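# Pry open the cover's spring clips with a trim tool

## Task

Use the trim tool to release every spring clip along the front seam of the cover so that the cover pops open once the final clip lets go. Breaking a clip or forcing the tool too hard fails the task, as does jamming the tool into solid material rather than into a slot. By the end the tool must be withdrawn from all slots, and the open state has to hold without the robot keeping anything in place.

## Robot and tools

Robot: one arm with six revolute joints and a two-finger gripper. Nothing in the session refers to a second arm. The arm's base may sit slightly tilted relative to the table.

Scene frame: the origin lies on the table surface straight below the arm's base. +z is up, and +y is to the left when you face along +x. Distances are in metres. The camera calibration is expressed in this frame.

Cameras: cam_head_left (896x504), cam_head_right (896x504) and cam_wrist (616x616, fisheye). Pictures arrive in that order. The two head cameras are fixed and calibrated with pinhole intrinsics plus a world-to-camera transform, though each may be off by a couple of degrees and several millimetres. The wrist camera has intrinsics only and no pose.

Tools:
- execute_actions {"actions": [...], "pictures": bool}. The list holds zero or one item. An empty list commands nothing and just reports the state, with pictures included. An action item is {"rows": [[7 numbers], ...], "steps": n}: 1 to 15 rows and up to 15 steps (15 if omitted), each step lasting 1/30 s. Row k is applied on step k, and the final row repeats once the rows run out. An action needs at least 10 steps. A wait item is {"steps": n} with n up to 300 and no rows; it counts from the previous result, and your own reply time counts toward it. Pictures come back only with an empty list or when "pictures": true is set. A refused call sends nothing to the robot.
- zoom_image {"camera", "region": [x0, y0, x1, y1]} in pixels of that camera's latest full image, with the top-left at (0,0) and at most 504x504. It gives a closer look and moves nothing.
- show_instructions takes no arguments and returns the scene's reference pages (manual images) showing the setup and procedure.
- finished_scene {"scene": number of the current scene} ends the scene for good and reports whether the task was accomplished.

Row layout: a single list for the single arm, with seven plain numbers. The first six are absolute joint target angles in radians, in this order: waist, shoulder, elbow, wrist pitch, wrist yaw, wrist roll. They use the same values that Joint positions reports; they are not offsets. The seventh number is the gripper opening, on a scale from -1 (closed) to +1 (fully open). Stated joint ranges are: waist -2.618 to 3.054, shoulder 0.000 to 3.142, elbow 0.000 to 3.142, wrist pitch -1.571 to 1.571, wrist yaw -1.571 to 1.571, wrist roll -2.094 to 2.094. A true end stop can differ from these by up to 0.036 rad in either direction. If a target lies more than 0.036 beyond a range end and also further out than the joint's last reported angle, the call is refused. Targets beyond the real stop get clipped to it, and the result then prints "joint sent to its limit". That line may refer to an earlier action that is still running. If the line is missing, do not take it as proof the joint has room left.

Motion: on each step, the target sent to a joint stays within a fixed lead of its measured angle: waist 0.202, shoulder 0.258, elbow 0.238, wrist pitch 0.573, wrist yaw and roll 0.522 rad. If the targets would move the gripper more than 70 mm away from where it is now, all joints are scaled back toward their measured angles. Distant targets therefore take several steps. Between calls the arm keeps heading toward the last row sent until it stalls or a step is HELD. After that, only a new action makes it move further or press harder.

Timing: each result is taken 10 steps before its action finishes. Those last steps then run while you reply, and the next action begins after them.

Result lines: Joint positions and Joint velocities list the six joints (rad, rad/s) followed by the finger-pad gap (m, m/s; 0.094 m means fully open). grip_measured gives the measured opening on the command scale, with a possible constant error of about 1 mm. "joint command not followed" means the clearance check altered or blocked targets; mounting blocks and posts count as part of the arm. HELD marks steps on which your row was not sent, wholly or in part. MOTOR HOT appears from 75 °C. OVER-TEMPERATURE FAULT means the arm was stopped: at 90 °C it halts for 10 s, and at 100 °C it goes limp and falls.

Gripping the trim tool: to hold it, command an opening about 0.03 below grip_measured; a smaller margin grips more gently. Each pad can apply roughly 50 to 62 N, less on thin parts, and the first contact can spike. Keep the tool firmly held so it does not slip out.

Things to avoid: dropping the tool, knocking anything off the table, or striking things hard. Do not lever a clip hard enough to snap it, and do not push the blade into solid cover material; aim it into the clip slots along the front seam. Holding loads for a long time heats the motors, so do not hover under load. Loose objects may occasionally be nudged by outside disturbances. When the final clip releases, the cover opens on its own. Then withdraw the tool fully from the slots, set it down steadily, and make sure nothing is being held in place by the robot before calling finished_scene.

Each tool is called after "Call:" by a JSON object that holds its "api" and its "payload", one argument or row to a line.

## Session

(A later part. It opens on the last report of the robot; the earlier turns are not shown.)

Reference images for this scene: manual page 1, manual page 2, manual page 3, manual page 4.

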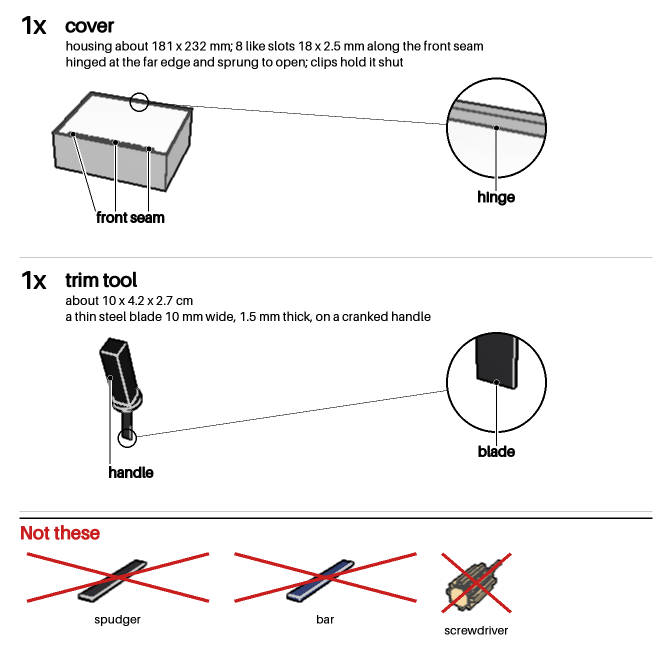

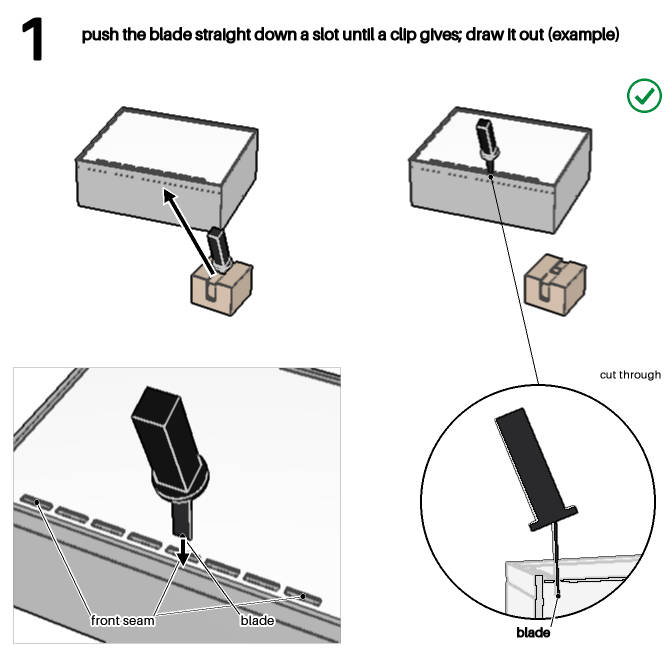

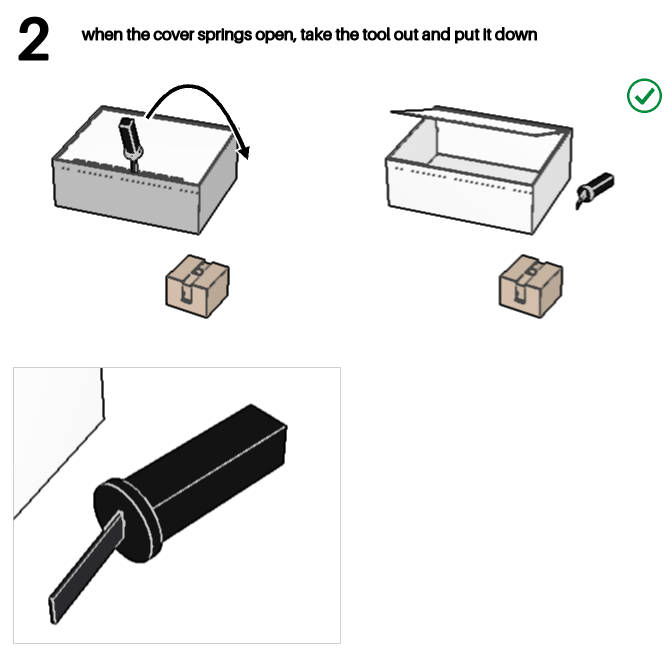

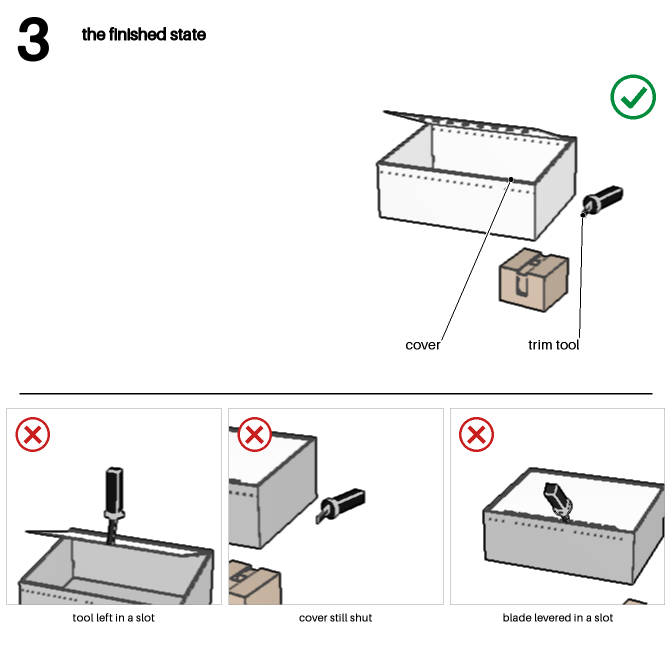

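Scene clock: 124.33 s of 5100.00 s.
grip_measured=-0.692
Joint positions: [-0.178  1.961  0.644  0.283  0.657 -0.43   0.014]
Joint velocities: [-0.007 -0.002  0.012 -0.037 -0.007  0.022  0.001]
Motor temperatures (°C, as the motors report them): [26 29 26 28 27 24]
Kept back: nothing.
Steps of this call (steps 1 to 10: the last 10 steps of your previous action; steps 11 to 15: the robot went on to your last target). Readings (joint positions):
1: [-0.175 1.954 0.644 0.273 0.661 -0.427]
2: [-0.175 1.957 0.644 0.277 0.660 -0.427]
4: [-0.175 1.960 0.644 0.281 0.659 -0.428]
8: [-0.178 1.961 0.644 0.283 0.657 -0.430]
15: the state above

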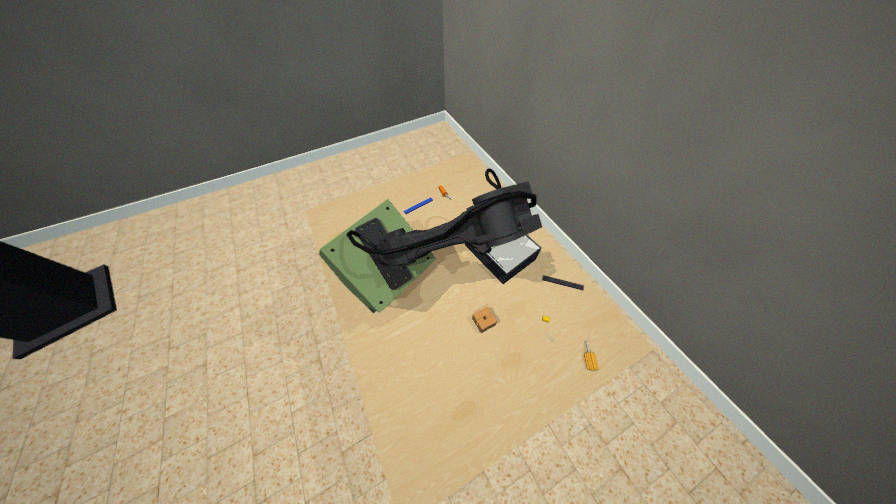

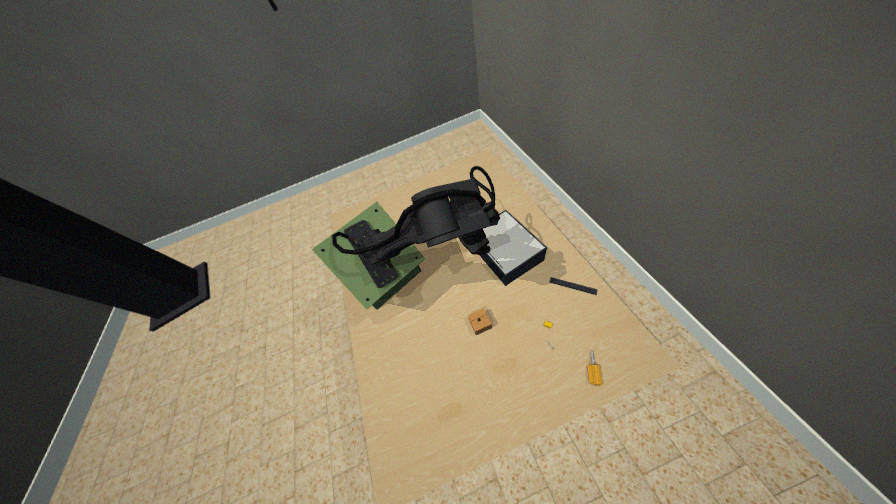

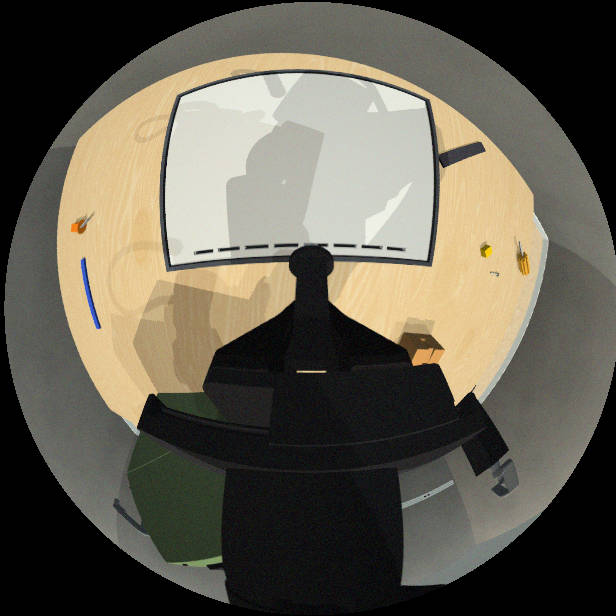

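Call:
{"api": "execute_actions", "payload": {
  "actions": [
    {"rows": [[-0.178,1.940,0.644,0.258,0.660,-0.425,-0.75],[-0.175,1.934,0.644,0.250,0.662,-0.421,-0.75],[-0.171,1.928,0.644,0.243,0.664,-0.417,-0.75],[-0.167,1.922,0.644,0.235,0.666,-0.413,-0.75],[-0.163,1.916,0.644,0.228,0.668,-0.409,-0.75],[-0.159,1.910,0.644,0.220,0.670,-0.405,-0.75],[-0.155,1.904,0.644,0.213,0.672,-0.401,-0.75],[-0.151,1.898,0.644,0.205,0.674,-0.397,-0.75],[-0.147,1.892,0.644,0.198,0.677,-0.393,-0.75],[-0.143,1.886,0.644,0.190,0.680,-0.389,-0.75],[-0.140,1.880,0.644,0.183,0.683,-0.385,-0.75],[-0.137,1.875,0.644,0.175,0.685,-0.381,-0.75],[-0.134,1.870,0.644,0.169,0.687,-0.378,-0.75],[-0.131,1.866,0.644,0.164,0.688,-0.375,-0.75],[-0.129,1.863,0.644,0.160,0.688,-0.374,-0.75]], "steps": 15}
  ]
}}

Call:
{"api": "execute_actions", "payload": {
  "actions": [
    {"steps": 25}
  ],
  "pictures": true
}}

Call:
{"api": "zoom_image", "payload": {
  "camera": "cam_wrist",
  "region": [230, 200, 390, 260]
}}

Scene clock: 125.63 s of 5100.00 s.
grip_measured=-0.692
Joint positions: [-0.178  1.946  0.644  0.269  0.657 -0.427  0.014]
Joint velocities: [-0.032 -0.188 -0.007 -0.168 -0.037 -0.037  0.   ]
Motor temperatures (°C, as the motors report them): [26 29 26 28 27 24]
Steps of this call (steps 1 to 15: the robot went on to your last target; steps 16 to 34: nothing new was sent; steps 35 to 39: the first 5 steps of this action). Readings (joint positions):
35: [-0.178 1.961 0.644 0.283 0.657 -0.430]
36: [-0.178 1.959 0.644 0.282 0.657 -0.430]
38: [-0.178 1.952 0.644 0.275 0.657 -0.429]
39: the state above

Scene clock: 126.47 s of 5100.00 s.
grip_measured=-0.692
Joint positions: [-0.146  1.88   0.644  0.18   0.679 -0.384  0.014]
Joint velocities: [-0.007  0.002  0.002  0.022  0.007 -0.007  0.   ]
Motor temperatures (°C, as the motors report them): [26 29 26 28 27 24]
Kept back: nothing.
Steps of this call (steps 1 to 10: the last 10 steps of your previous action; steps 11 to 25: the robot went on to your last target). Readings (joint positions):
1: [-0.178 1.940 0.644 0.263 0.658 -0.425]
2: [-0.178 1.933 0.644 0.257 0.659 -0.422]
4: [-0.175 1.920 0.644 0.244 0.663 -0.416]
8: [-0.160 1.898 0.644 0.213 0.671 -0.402]
25: the state above

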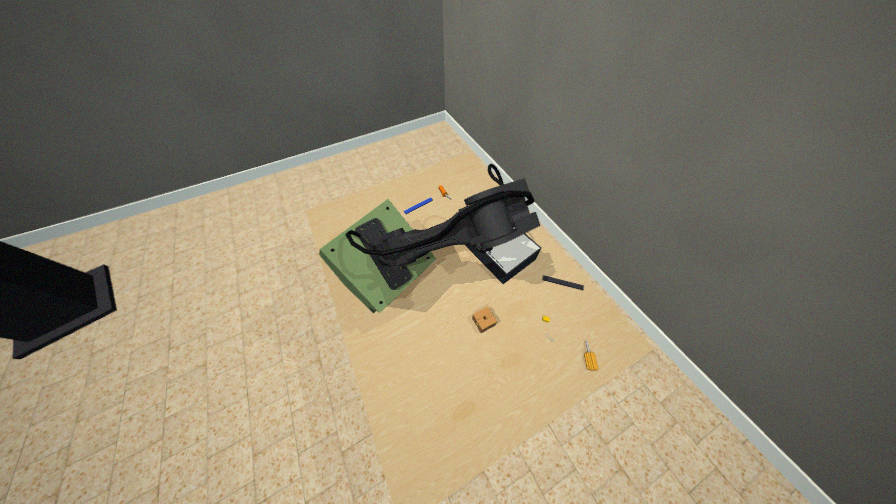

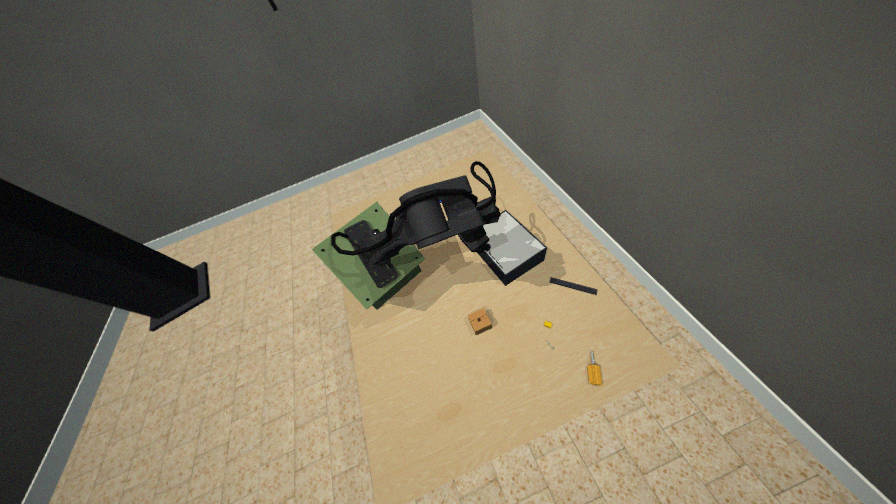

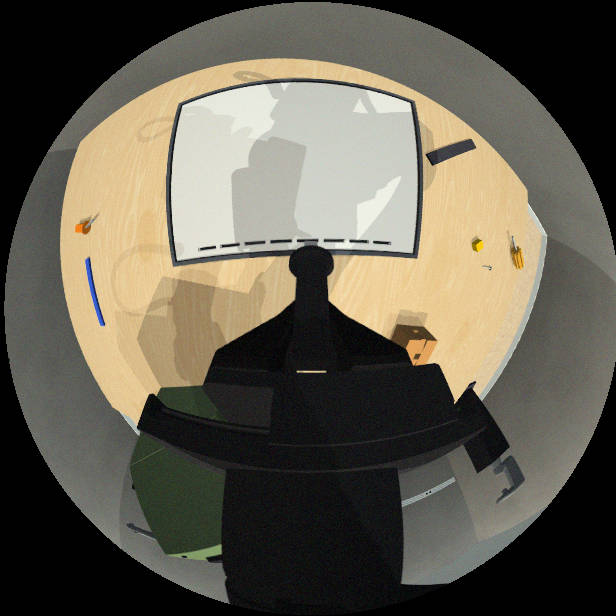

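Region (230, 200, 390, 260) of cam_wrist's 616x616 image, scaled by 3.150, with more detail than that image has; it fills the top 189 rows of this view, and the rest is white.

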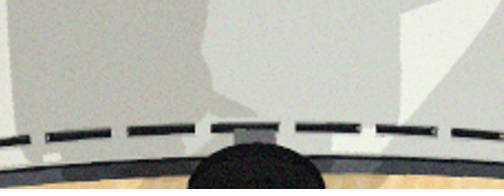

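Call:
{"api": "execute_actions", "payload": {
  "actions": [
    {"rows": [[-0.115,1.885,0.598,0.180,0.695,-0.368,-0.75],[-0.110,1.890,0.598,0.180,0.698,-0.364,-0.75],[-0.105,1.896,0.598,0.180,0.701,-0.360,-0.75],[-0.100,1.901,0.600,0.180,0.704,-0.356,-0.75],[-0.095,1.906,0.603,0.180,0.707,-0.352,-0.75],[-0.090,1.911,0.606,0.180,0.710,-0.348,-0.75],[-0.085,1.915,0.608,0.180,0.713,-0.344,-0.75],[-0.080,1.919,0.610,0.180,0.716,-0.340,-0.75],[-0.075,1.923,0.610,0.180,0.719,-0.336,-0.75],[-0.070,1.926,0.610,0.180,0.722,-0.332,-0.75],[-0.065,1.929,0.610,0.180,0.725,-0.328,-0.75],[-0.061,1.931,0.610,0.180,0.727,-0.325,-0.75],[-0.057,1.933,0.610,0.180,0.729,-0.322,-0.75],[-0.054,1.934,0.610,0.180,0.730,-0.320,-0.75],[-0.052,1.935,0.610,0.180,0.731,-0.318,-0.75]], "steps": 15}
  ]
}}

Call:
{"api": "execute_actions", "payload": {
  "actions": [
    {"steps": 28}
  ],
  "pictures": true
}}

Call:
{"api": "zoom_image", "payload": {
  "camera": "cam_wrist",
  "region": [270, 210, 350, 260]
}}

Scene clock: 128.17 s of 5100.00 s.
grip_measured=-0.692
Joint positions: [-0.124  1.882  0.623  0.181  0.689 -0.373  0.014]
Joint velocities: [ 0.178  0.056 -0.032 -0.051  0.022  0.11  -0.   ]
Motor temperatures (°C, as the motors report them): [26 29 26 28 27 24]
Steps of this call (steps 1 to 15: the robot went on to your last target; steps 16 to 46: nothing new was sent; steps 47 to 51: the first 5 steps of this action). Readings (joint positions):
47: [-0.145 1.880 0.642 0.180 0.680 -0.383]
48: [-0.141 1.880 0.638 0.181 0.683 -0.381]
50: [-0.130 1.880 0.626 0.181 0.687 -0.376]
51: the state above

Scene clock: 129.10 s of 5100.00 s.
grip_measured=-0.692
Joint positions: [-0.07   1.919  0.623  0.181  0.721 -0.328  0.014]
Joint velocities: [-0.012  0.007 -0.002  0.066 -0.007  0.007 -0.   ]
Motor temperatures (°C, as the motors report them): [26 29 26 28 27 24]
Kept back: nothing.
Steps of this call (steps 1 to 10: the last 10 steps of your previous action; steps 11 to 28: the robot went on to your last target). Readings (joint positions):
1: [-0.118 1.886 0.623 0.181 0.692 -0.370]
2: [-0.112 1.890 0.623 0.181 0.694 -0.367]
4: [-0.101 1.899 0.623 0.181 0.698 -0.360]
8: [-0.082 1.914 0.623 0.181 0.709 -0.346]
28: the state above

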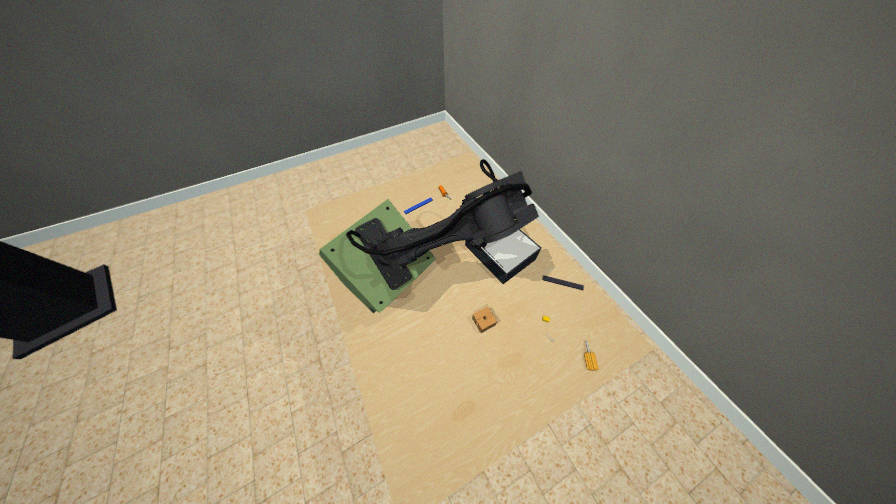

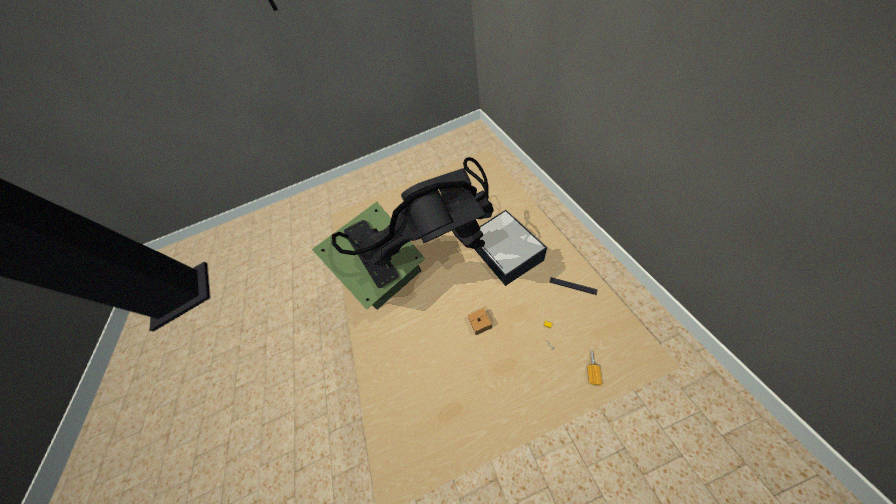

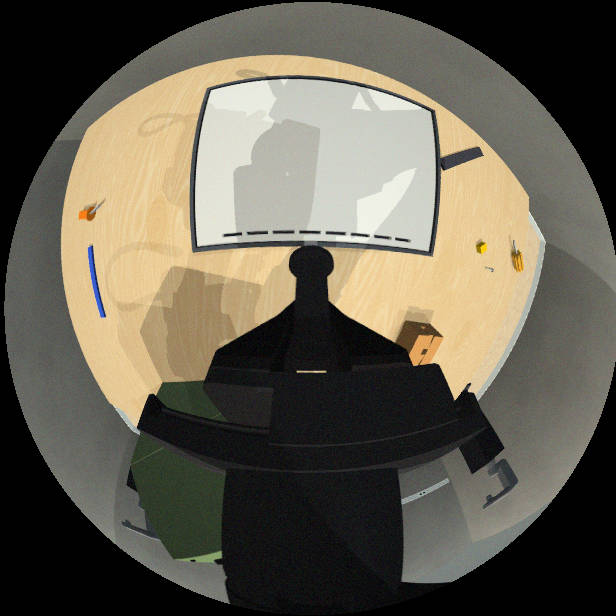

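Region (270, 210, 350, 260) of cam_wrist's 616x616 image, scaled by 6.300, with more detail than that image has; it fills the top 315 rows of this view, and the rest is white.

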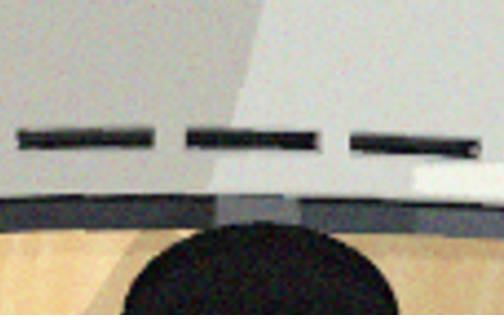

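Call:
{"api": "execute_actions", "payload": {
  "actions": [
    {"rows": [[-0.040,1.919,0.670,0.182,0.731,-0.314,-0.75],[-0.040,1.919,0.670,0.182,0.731,-0.314,-0.75],[-0.056,1.919,0.655,0.182,0.731,-0.314,-0.75]], "steps": 12}
  ]
}}

Call:
{"api": "execute_actions", "payload": {
  "actions": [
    {"steps": 22}
  ],
  "pictures": true
}}

Call:
{"api": "zoom_image", "payload": {
  "camera": "cam_wrist",
  "region": [270, 210, 350, 260]
}}

Scene clock: 130.07 s of 5100.00 s.
grip_measured=-0.692
Joint positions: [-0.066  1.919  0.629  0.18   0.722 -0.326  0.014]
Joint velocities: [ 0.095 -0.007  0.134 -0.037  0.022  0.066  0.   ]
Motor temperatures (°C, as the motors report them): [26 29 26 28 27 24]
Steps of this call (steps 1 to 15: the robot went on to your last target; steps 16 to 27: nothing new was sent; steps 28 to 29: the first 2 steps of this action). Readings (joint positions):
28: [-0.068 1.919 0.625 0.180 0.722 -0.327]
29: the state above

Scene clock: 130.80 s of 5100.00 s.
grip_measured=-0.692
Joint positions: [-0.065  1.919  0.634  0.181  0.722 -0.324  0.014]
Joint velocities: [-0.007 -0.012 -0.007 -0.037  0.022 -0.037  0.   ]
Motor temperatures (°C, as the motors report them): [26 29 26 28 27 24]
Kept back: nothing.
Steps of this call (steps 1 to 10: the last 10 steps of your previous action; steps 11 to 15: the robot went on to your last target; steps 16 to 22: nothing new was sent). Readings (joint positions):
1: [-0.065 1.919 0.632 0.181 0.722 -0.326]
2: [-0.065 1.919 0.634 0.181 0.722 -0.326]
4: [-0.065 1.919 0.634 0.181 0.722 -0.325]
8: [-0.065 1.919 0.634 0.181 0.722 -0.324]
22: the state above
The arm was judged still, so your last target was given up. Only a new action makes it travel on or press farther. Fingers that are still opening or closing keep moving.

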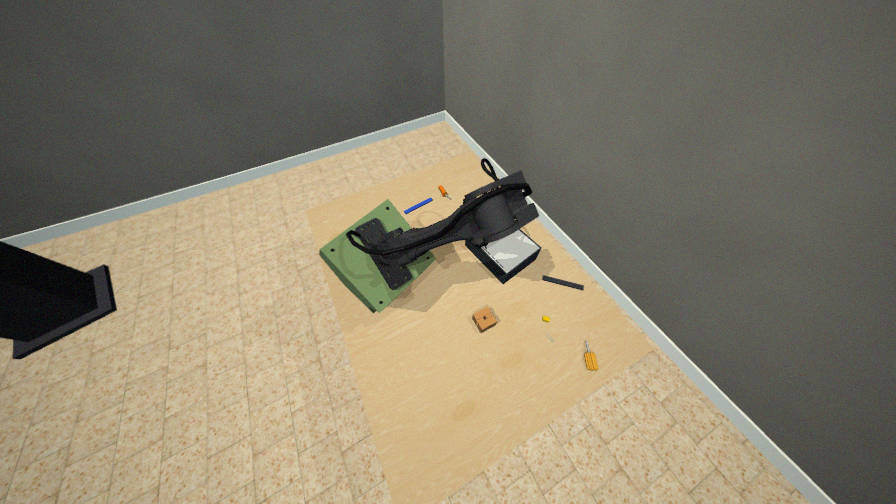

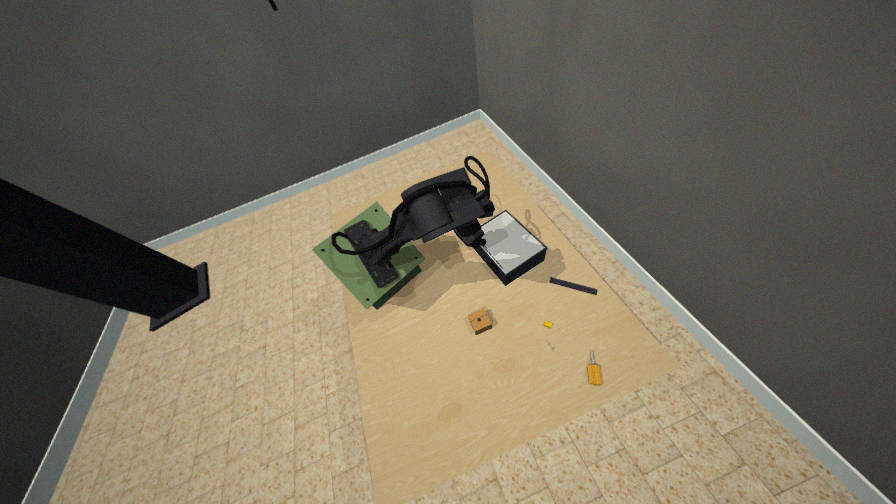

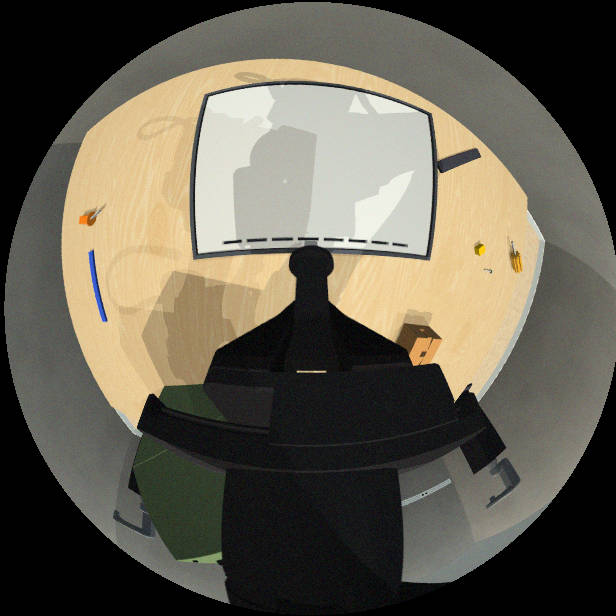

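Region (270, 210, 350, 260) of cam_wrist's 616x616 image, scaled by 6.300, with more detail than that image has; it fills the top 315 rows of this view, and the rest is white.

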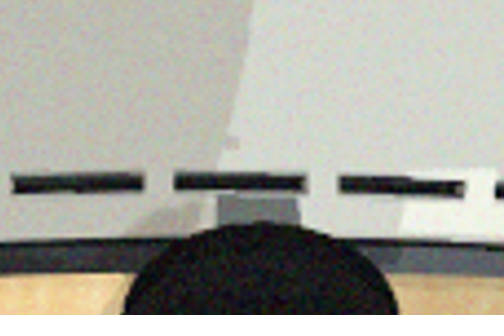

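Call:
{"api": "execute_actions", "payload": {
  "actions": [
    {"rows": [[-0.065,1.947,0.640,0.206,0.718,-0.330,-0.75],[-0.065,1.948,0.640,0.209,0.717,-0.332,-0.75],[-0.065,1.949,0.640,0.212,0.716,-0.333,-0.75],[-0.065,1.950,0.640,0.215,0.715,-0.334,-0.75],[-0.065,1.951,0.640,0.217,0.714,-0.335,-0.75],[-0.065,1.952,0.640,0.219,0.713,-0.336,-0.75],[-0.065,1.952,0.640,0.220,0.712,-0.337,-0.75]], "steps": 12}
  ]
}}

Call:
{"api": "execute_actions", "payload": {
  "actions": [
    {"steps": 22}
  ],
  "pictures": true
}}

Call:
{"api": "zoom_image", "payload": {
  "camera": "cam_wrist",
  "region": [270, 210, 350, 260]
}}

Scene clock: 131.97 s of 5100.00 s.
grip_measured=-0.692
Joint positions: [-0.065  1.923  0.634  0.186  0.722 -0.324  0.014]
Joint velocities: [ 0.002  0.085 -0.017  0.11  -0.051  0.022 -0.001]
Motor temperatures (°C, as the motors report them): [26 29 26 28 27 24]
Steps of this call (steps 1 to 33: nothing new was sent; steps 34 to 35: the first 2 steps of this action). Readings (joint positions):
34: [-0.065 1.920 0.634 0.183 0.722 -0.324]
35: the state above

Scene clock: 132.70 s of 5100.00 s.
grip_measured=-0.692
Joint positions: [-0.065  1.936  0.634  0.204  0.722 -0.329  0.014]
Joint velocities: [-0.002 -0.007  0.002 -0.051 -0.051 -0.007 -0.001]
Motor temperatures (°C, as the motors report them): [26 29 26 28 27 24]
Kept back: nothing.
Steps of this call (steps 1 to 10: the last 10 steps of your previous action; steps 11 to 22: the robot went on to your last target). Readings (joint positions):
1: [-0.065 1.926 0.634 0.188 0.722 -0.324]
2: [-0.065 1.929 0.634 0.190 0.722 -0.324]
4: [-0.065 1.934 0.634 0.194 0.722 -0.326]
8: [-0.065 1.936 0.634 0.199 0.722 -0.328]
22: the state above

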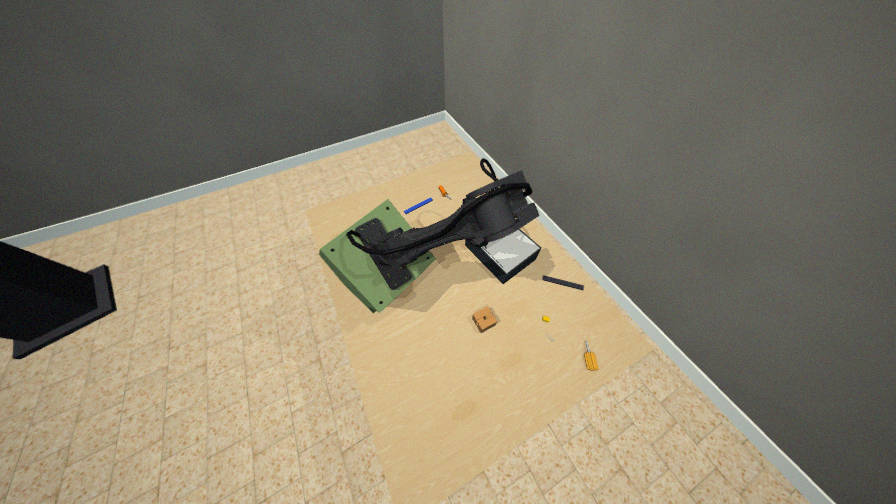

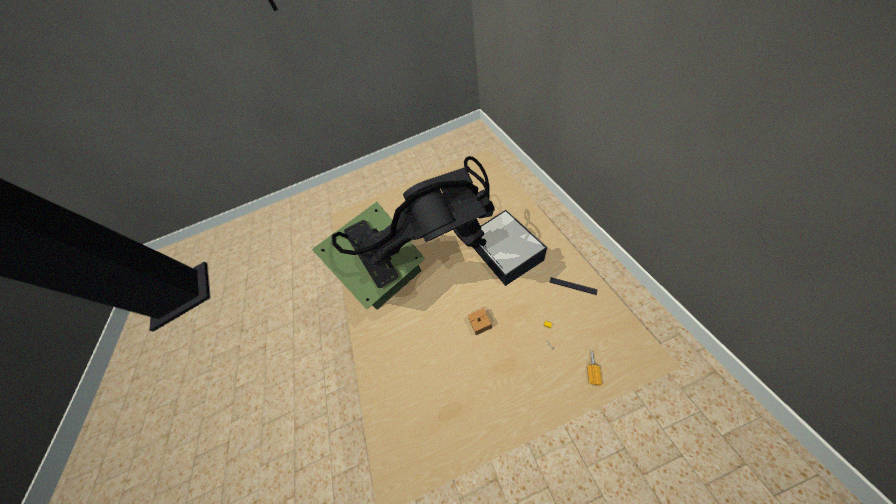

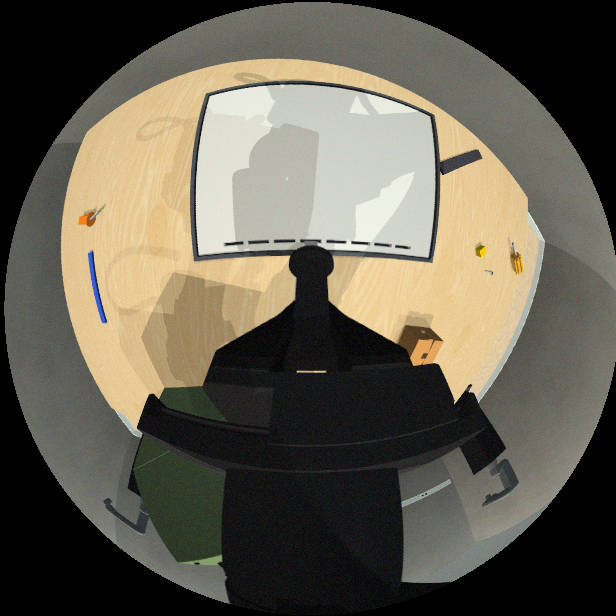

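Region (270, 210, 350, 260) of cam_wrist's 616x616 image, scaled by 6.300, with more detail than that image has; it fills the top 315 rows of this view, and the rest is white.

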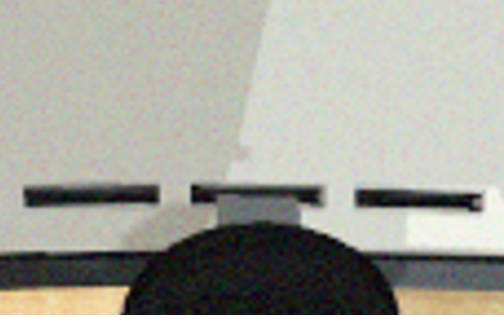

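Call:
{"api": "execute_actions", "payload": {
  "actions": [
    {"rows": [[-0.072,1.964,0.640,0.224,0.711,-0.338,-0.75],[-0.073,1.965,0.640,0.227,0.710,-0.339,-0.75],[-0.074,1.966,0.640,0.230,0.709,-0.340,-0.75],[-0.075,1.967,0.640,0.233,0.708,-0.341,-0.75],[-0.076,1.968,0.640,0.236,0.707,-0.342,-0.75],[-0.077,1.969,0.640,0.239,0.706,-0.343,-0.75],[-0.077,1.970,0.640,0.241,0.706,-0.344,-0.75],[-0.077,1.970,0.640,0.242,0.706,-0.344,-0.75]], "steps": 12}
  ]
}}

Call:
{"api": "execute_actions", "payload": {
  "actions": [
    {"steps": 22}
  ],
  "pictures": true
}}

Call:
{"api": "zoom_image", "payload": {
  "camera": "cam_wrist",
  "region": [270, 210, 350, 260]
}}

Scene clock: 133.93 s of 5100.00 s.
grip_measured=-0.692
Joint positions: [-0.065  1.94   0.634  0.208  0.722 -0.329  0.014]
Joint velocities: [-0.012  0.071 -0.002  0.095 -0.095 -0.037 -0.001]
Motor temperatures (°C, as the motors report them): [26 29 26 28 27 24]
Steps of this call (steps 1 to 15: the robot went on to your last target; steps 16 to 35: nothing new was sent; steps 36 to 37: the first 2 steps of this action). Readings (joint positions):
36: [-0.065 1.937 0.634 0.205 0.722 -0.329]
37: the state above

Scene clock: 134.67 s of 5100.00 s.
grip_measured=-0.692
Joint positions: [-0.074  1.954  0.634  0.226  0.719 -0.336  0.014]
Joint velocities: [-0.012  0.002  0.012 -0.022 -0.022  0.007 -0.001]
Motor temperatures (°C, as the motors report them): [26 29 26 28 27 24]
Kept back: nothing.
Steps of this call (steps 1 to 10: the last 10 steps of your previous action; steps 11 to 22: the robot went on to your last target). Readings (joint positions):
1: [-0.065 1.943 0.634 0.210 0.722 -0.330]
2: [-0.066 1.946 0.634 0.211 0.721 -0.330]
4: [-0.070 1.951 0.634 0.213 0.720 -0.332]
8: [-0.074 1.954 0.634 0.220 0.719 -0.334]
22: the state above

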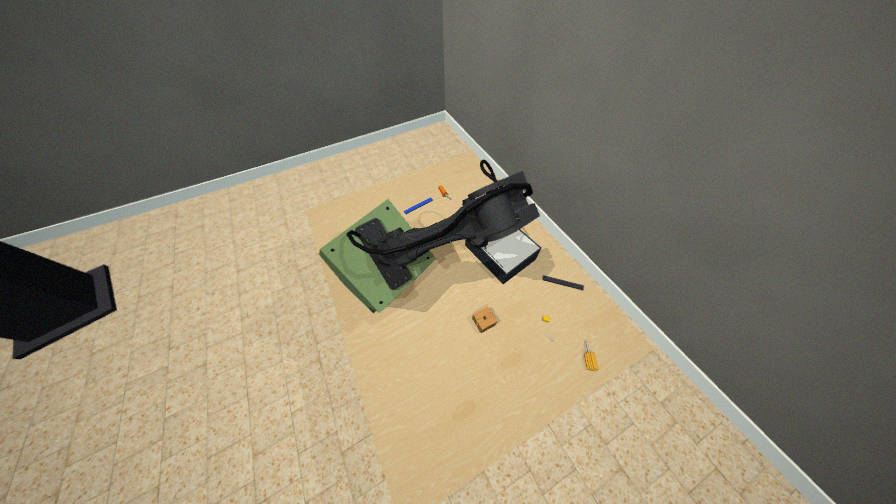

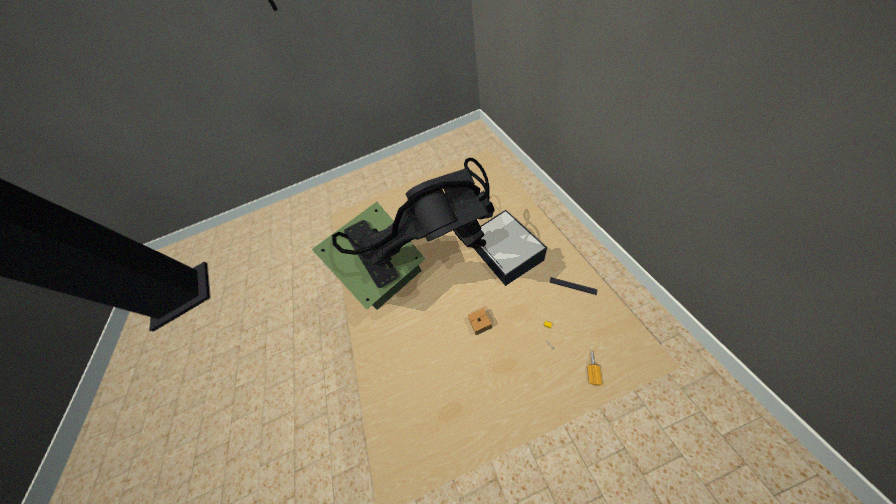

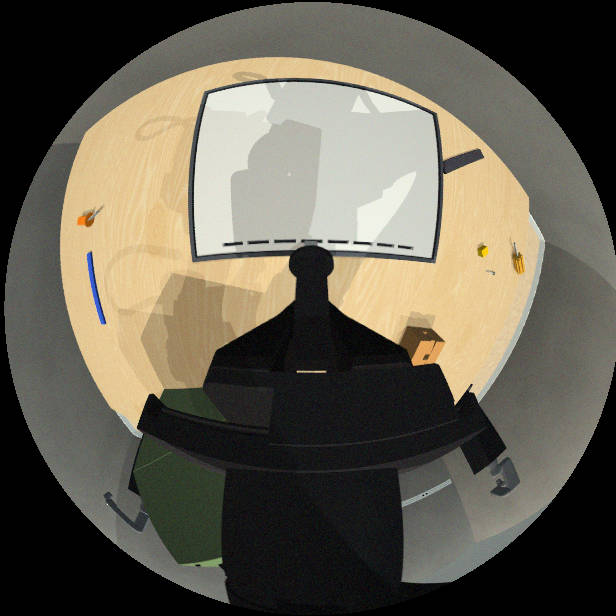

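Region (270, 210, 350, 260) of cam_wrist's 616x616 image, scaled by 6.300, with more detail than that image has; it fills the top 315 rows of this view, and the rest is white.

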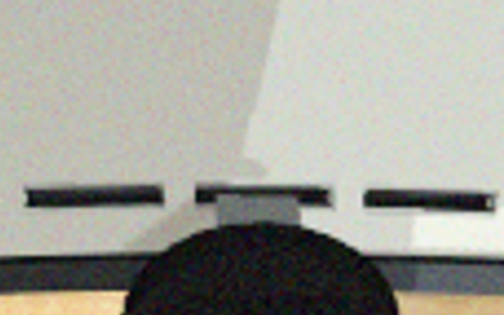

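Call:
{"api": "execute_actions", "payload": {
  "actions": [
    {"rows": [[-0.083,1.981,0.640,0.245,0.705,-0.346,-0.75],[-0.085,1.982,0.640,0.248,0.704,-0.347,-0.75],[-0.086,1.983,0.640,0.251,0.703,-0.348,-0.75],[-0.087,1.984,0.640,0.254,0.702,-0.349,-0.75],[-0.088,1.985,0.640,0.257,0.701,-0.350,-0.75],[-0.089,1.986,0.640,0.260,0.701,-0.351,-0.75],[-0.090,1.987,0.640,0.263,0.700,-0.352,-0.75],[-0.091,1.988,0.640,0.265,0.700,-0.353,-0.75],[-0.092,1.989,0.640,0.267,0.700,-0.354,-0.75],[-0.092,1.990,0.640,0.268,0.700,-0.355,-0.75]], "steps": 13}
  ]
}}

Call:
{"api": "execute_actions", "payload": {
  "actions": [
    {"steps": 20}
  ],
  "pictures": true
}}

Call:
{"api": "zoom_image", "payload": {
  "camera": "cam_wrist",
  "region": [270, 210, 350, 260]
}}

Scene clock: 135.73 s of 5100.00 s.
grip_measured=-0.692
Joint positions: [-0.078  1.96   0.634  0.231  0.717 -0.337  0.014]
Joint velocities: [-0.061  0.081  0.012  0.037 -0.007 -0.007 -0.001]
Motor temperatures (°C, as the motors report them): [26 29 26 28 27 24]
Steps of this call (steps 1 to 15: the robot went on to your last target; steps 16 to 29: nothing new was sent; steps 30 to 32: the first 3 steps of this action). Readings (joint positions):
30: [-0.074 1.955 0.634 0.227 0.718 -0.336]
31: [-0.076 1.957 0.634 0.229 0.718 -0.337]
32: the state above

Scene clock: 136.40 s of 5100.00 s.
grip_measured=-0.692
Joint positions: [-0.088  1.973  0.634  0.252  0.712 -0.346  0.014]
Joint velocities: [ 0.002 -0.007 -0.012  0.007 -0.007 -0.022  0.001]
Motor temperatures (°C, as the motors report them): [26 29 26 28 27 24]
Kept back: nothing.
Steps of this call (steps 1 to 10: the last 10 steps of your previous action; steps 11 to 20: the robot went on to your last target). Readings (joint positions):
1: [-0.080 1.963 0.634 0.232 0.717 -0.338]
2: [-0.082 1.966 0.634 0.233 0.716 -0.339]
4: [-0.085 1.969 0.634 0.237 0.715 -0.340]
8: [-0.088 1.972 0.634 0.245 0.714 -0.344]
20: the state above

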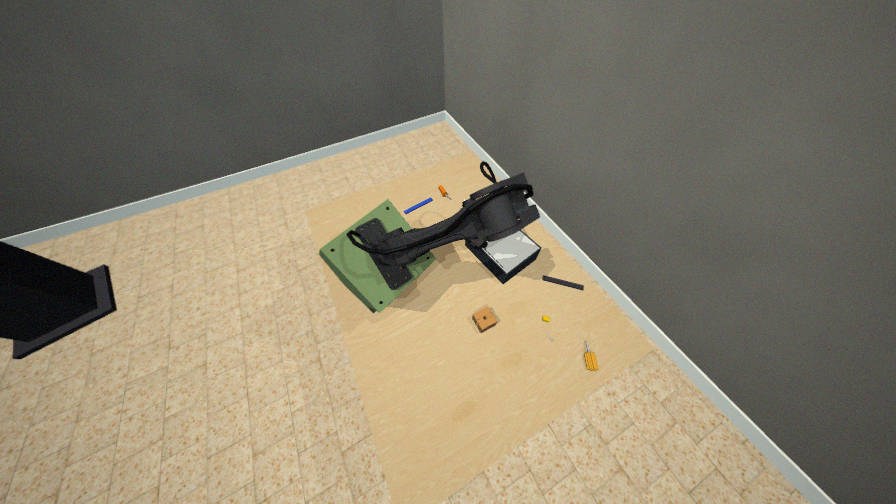

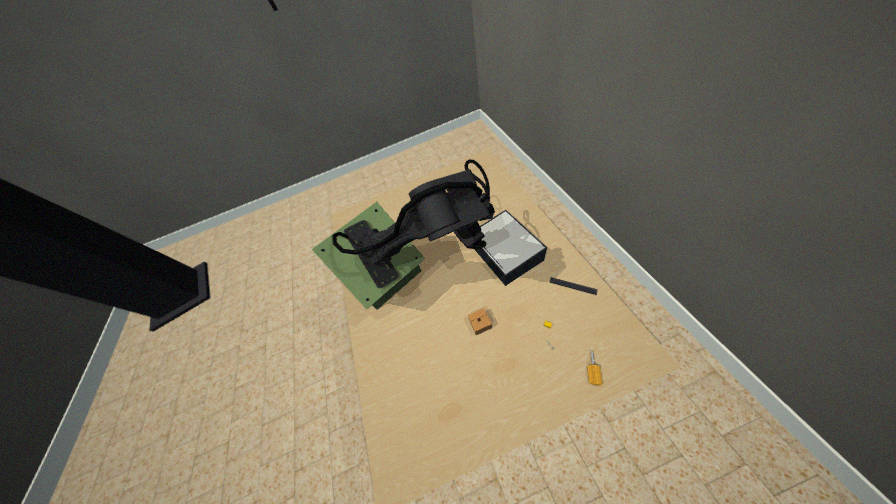

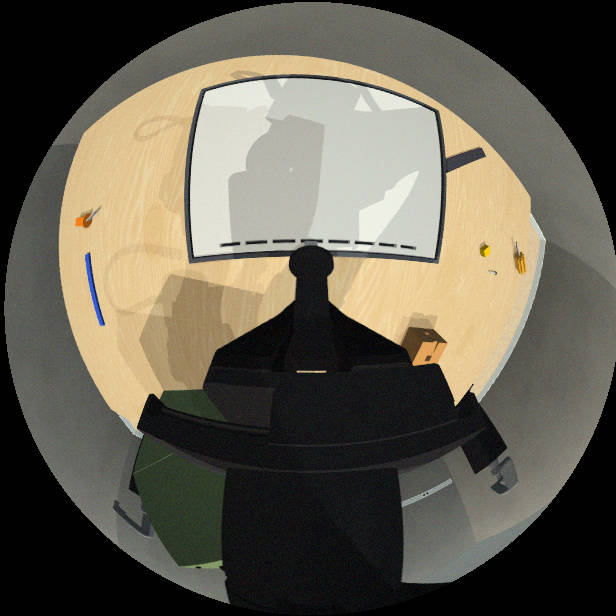

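Region (270, 210, 350, 260) of cam_wrist's 616x616 image, scaled by 6.300, with more detail than that image has; it fills the top 315 rows of this view, and the rest is white.

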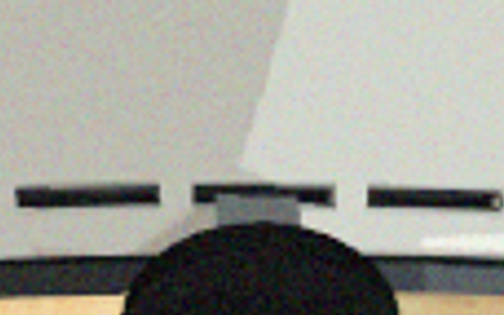

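Call:
{"api": "execute_actions", "payload": {
  "actions": [
    {"rows": [[-0.097,2.000,0.640,0.272,0.699,-0.356,-0.75],[-0.099,2.001,0.640,0.275,0.698,-0.357,-0.75],[-0.100,2.002,0.640,0.278,0.697,-0.358,-0.75],[-0.101,2.003,0.640,0.281,0.696,-0.359,-0.75],[-0.102,2.004,0.640,0.284,0.695,-0.360,-0.75],[-0.103,2.005,0.640,0.287,0.695,-0.361,-0.75],[-0.104,2.006,0.640,0.290,0.694,-0.362,-0.75],[-0.105,2.007,0.640,0.293,0.694,-0.363,-0.75],[-0.106,2.008,0.640,0.295,0.694,-0.364,-0.75],[-0.106,2.009,0.640,0.296,0.694,-0.365,-0.75]], "steps": 13}
  ]
}}

Call:
{"api": "execute_actions", "payload": {
  "actions": [
    {"steps": 20}
  ],
  "pictures": true
}}

Call:
{"api": "zoom_image", "payload": {
  "camera": "cam_wrist",
  "region": [270, 210, 350, 260]
}}

Scene clock: 137.13 s of 5100.00 s.
grip_measured=-0.692
Joint positions: [-0.092  1.979  0.634  0.258  0.711 -0.348  0.014]
Joint velocities: [-0.061  0.066 -0.017  0.125  0.022 -0.081 -0.001]
Motor temperatures (°C, as the motors report them): [26 29 26 28 27 24]
Steps of this call (steps 1 to 15: the robot went on to your last target; steps 16 to 19: nothing new was sent; steps 20 to 22: the first 3 steps of this action). Readings (joint positions):
20: [-0.089 1.974 0.634 0.253 0.712 -0.347]
21: [-0.090 1.976 0.634 0.256 0.712 -0.347]
22: the state above

Scene clock: 137.80 s of 5100.00 s.
grip_measured=-0.692
Joint positions: [-0.101  1.99   0.634  0.281  0.706 -0.357  0.014]
Joint velocities: [ 0.002 -0.007  0.002  0.007  0.022 -0.037 -0.   ]
Motor temperatures (°C, as the motors report them): [26 29 26 28 27 24]
Kept back: nothing.
Steps of this call (steps 1 to 10: the last 10 steps of your previous action; steps 11 to 20: the robot went on to your last target). Readings (joint positions):
1: [-0.093 1.982 0.634 0.263 0.710 -0.348]
2: [-0.094 1.983 0.634 0.266 0.709 -0.349]
4: [-0.097 1.986 0.634 0.271 0.707 -0.351]
8: [-0.100 1.990 0.634 0.279 0.706 -0.354]
20: the state above

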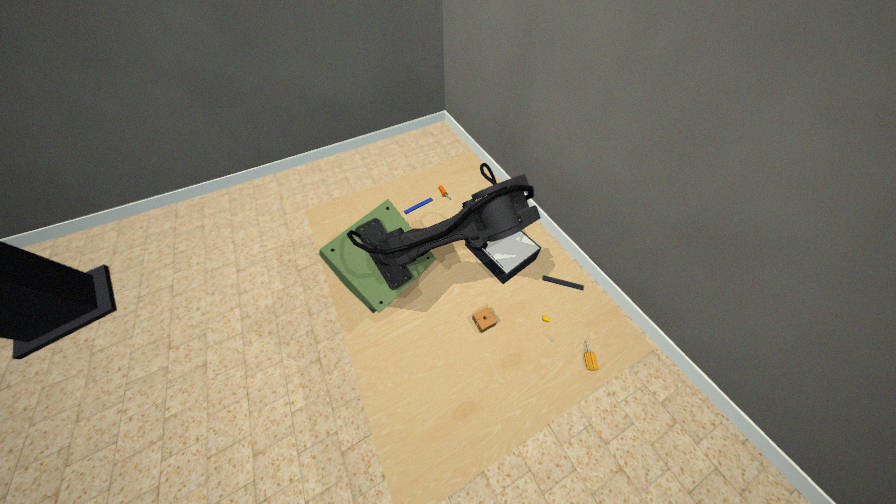

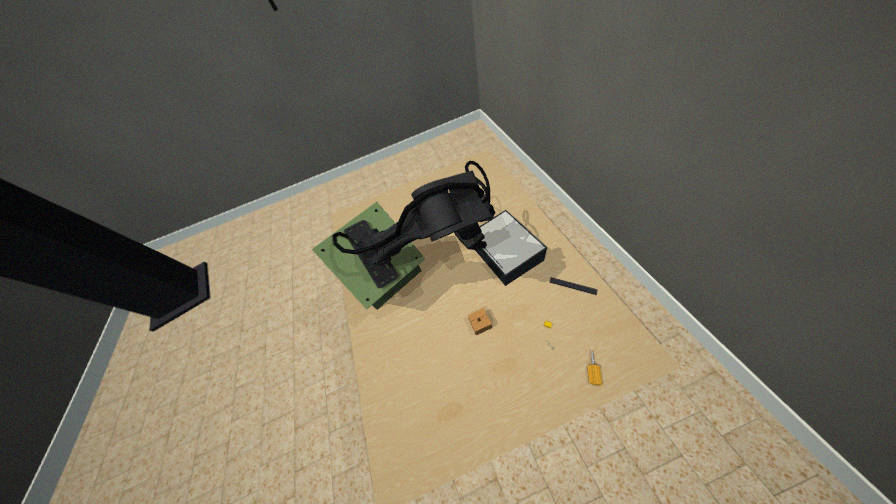

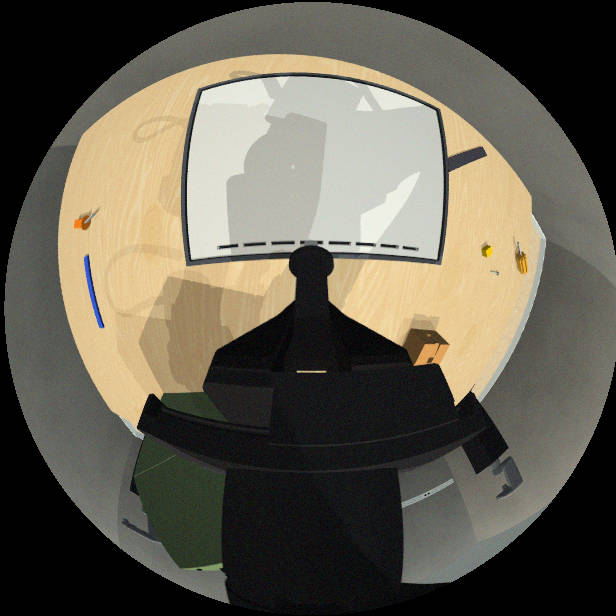

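Region (270, 210, 350, 260) of cam_wrist's 616x616 image, scaled by 6.300, with more detail than that image has; it fills the top 315 rows of this view, and the rest is white.

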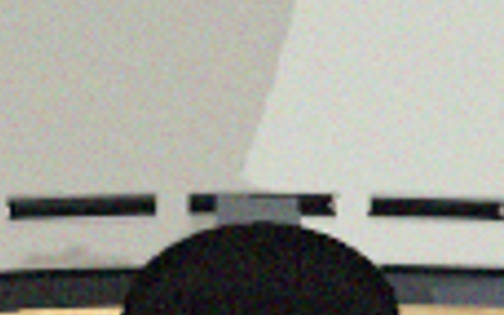

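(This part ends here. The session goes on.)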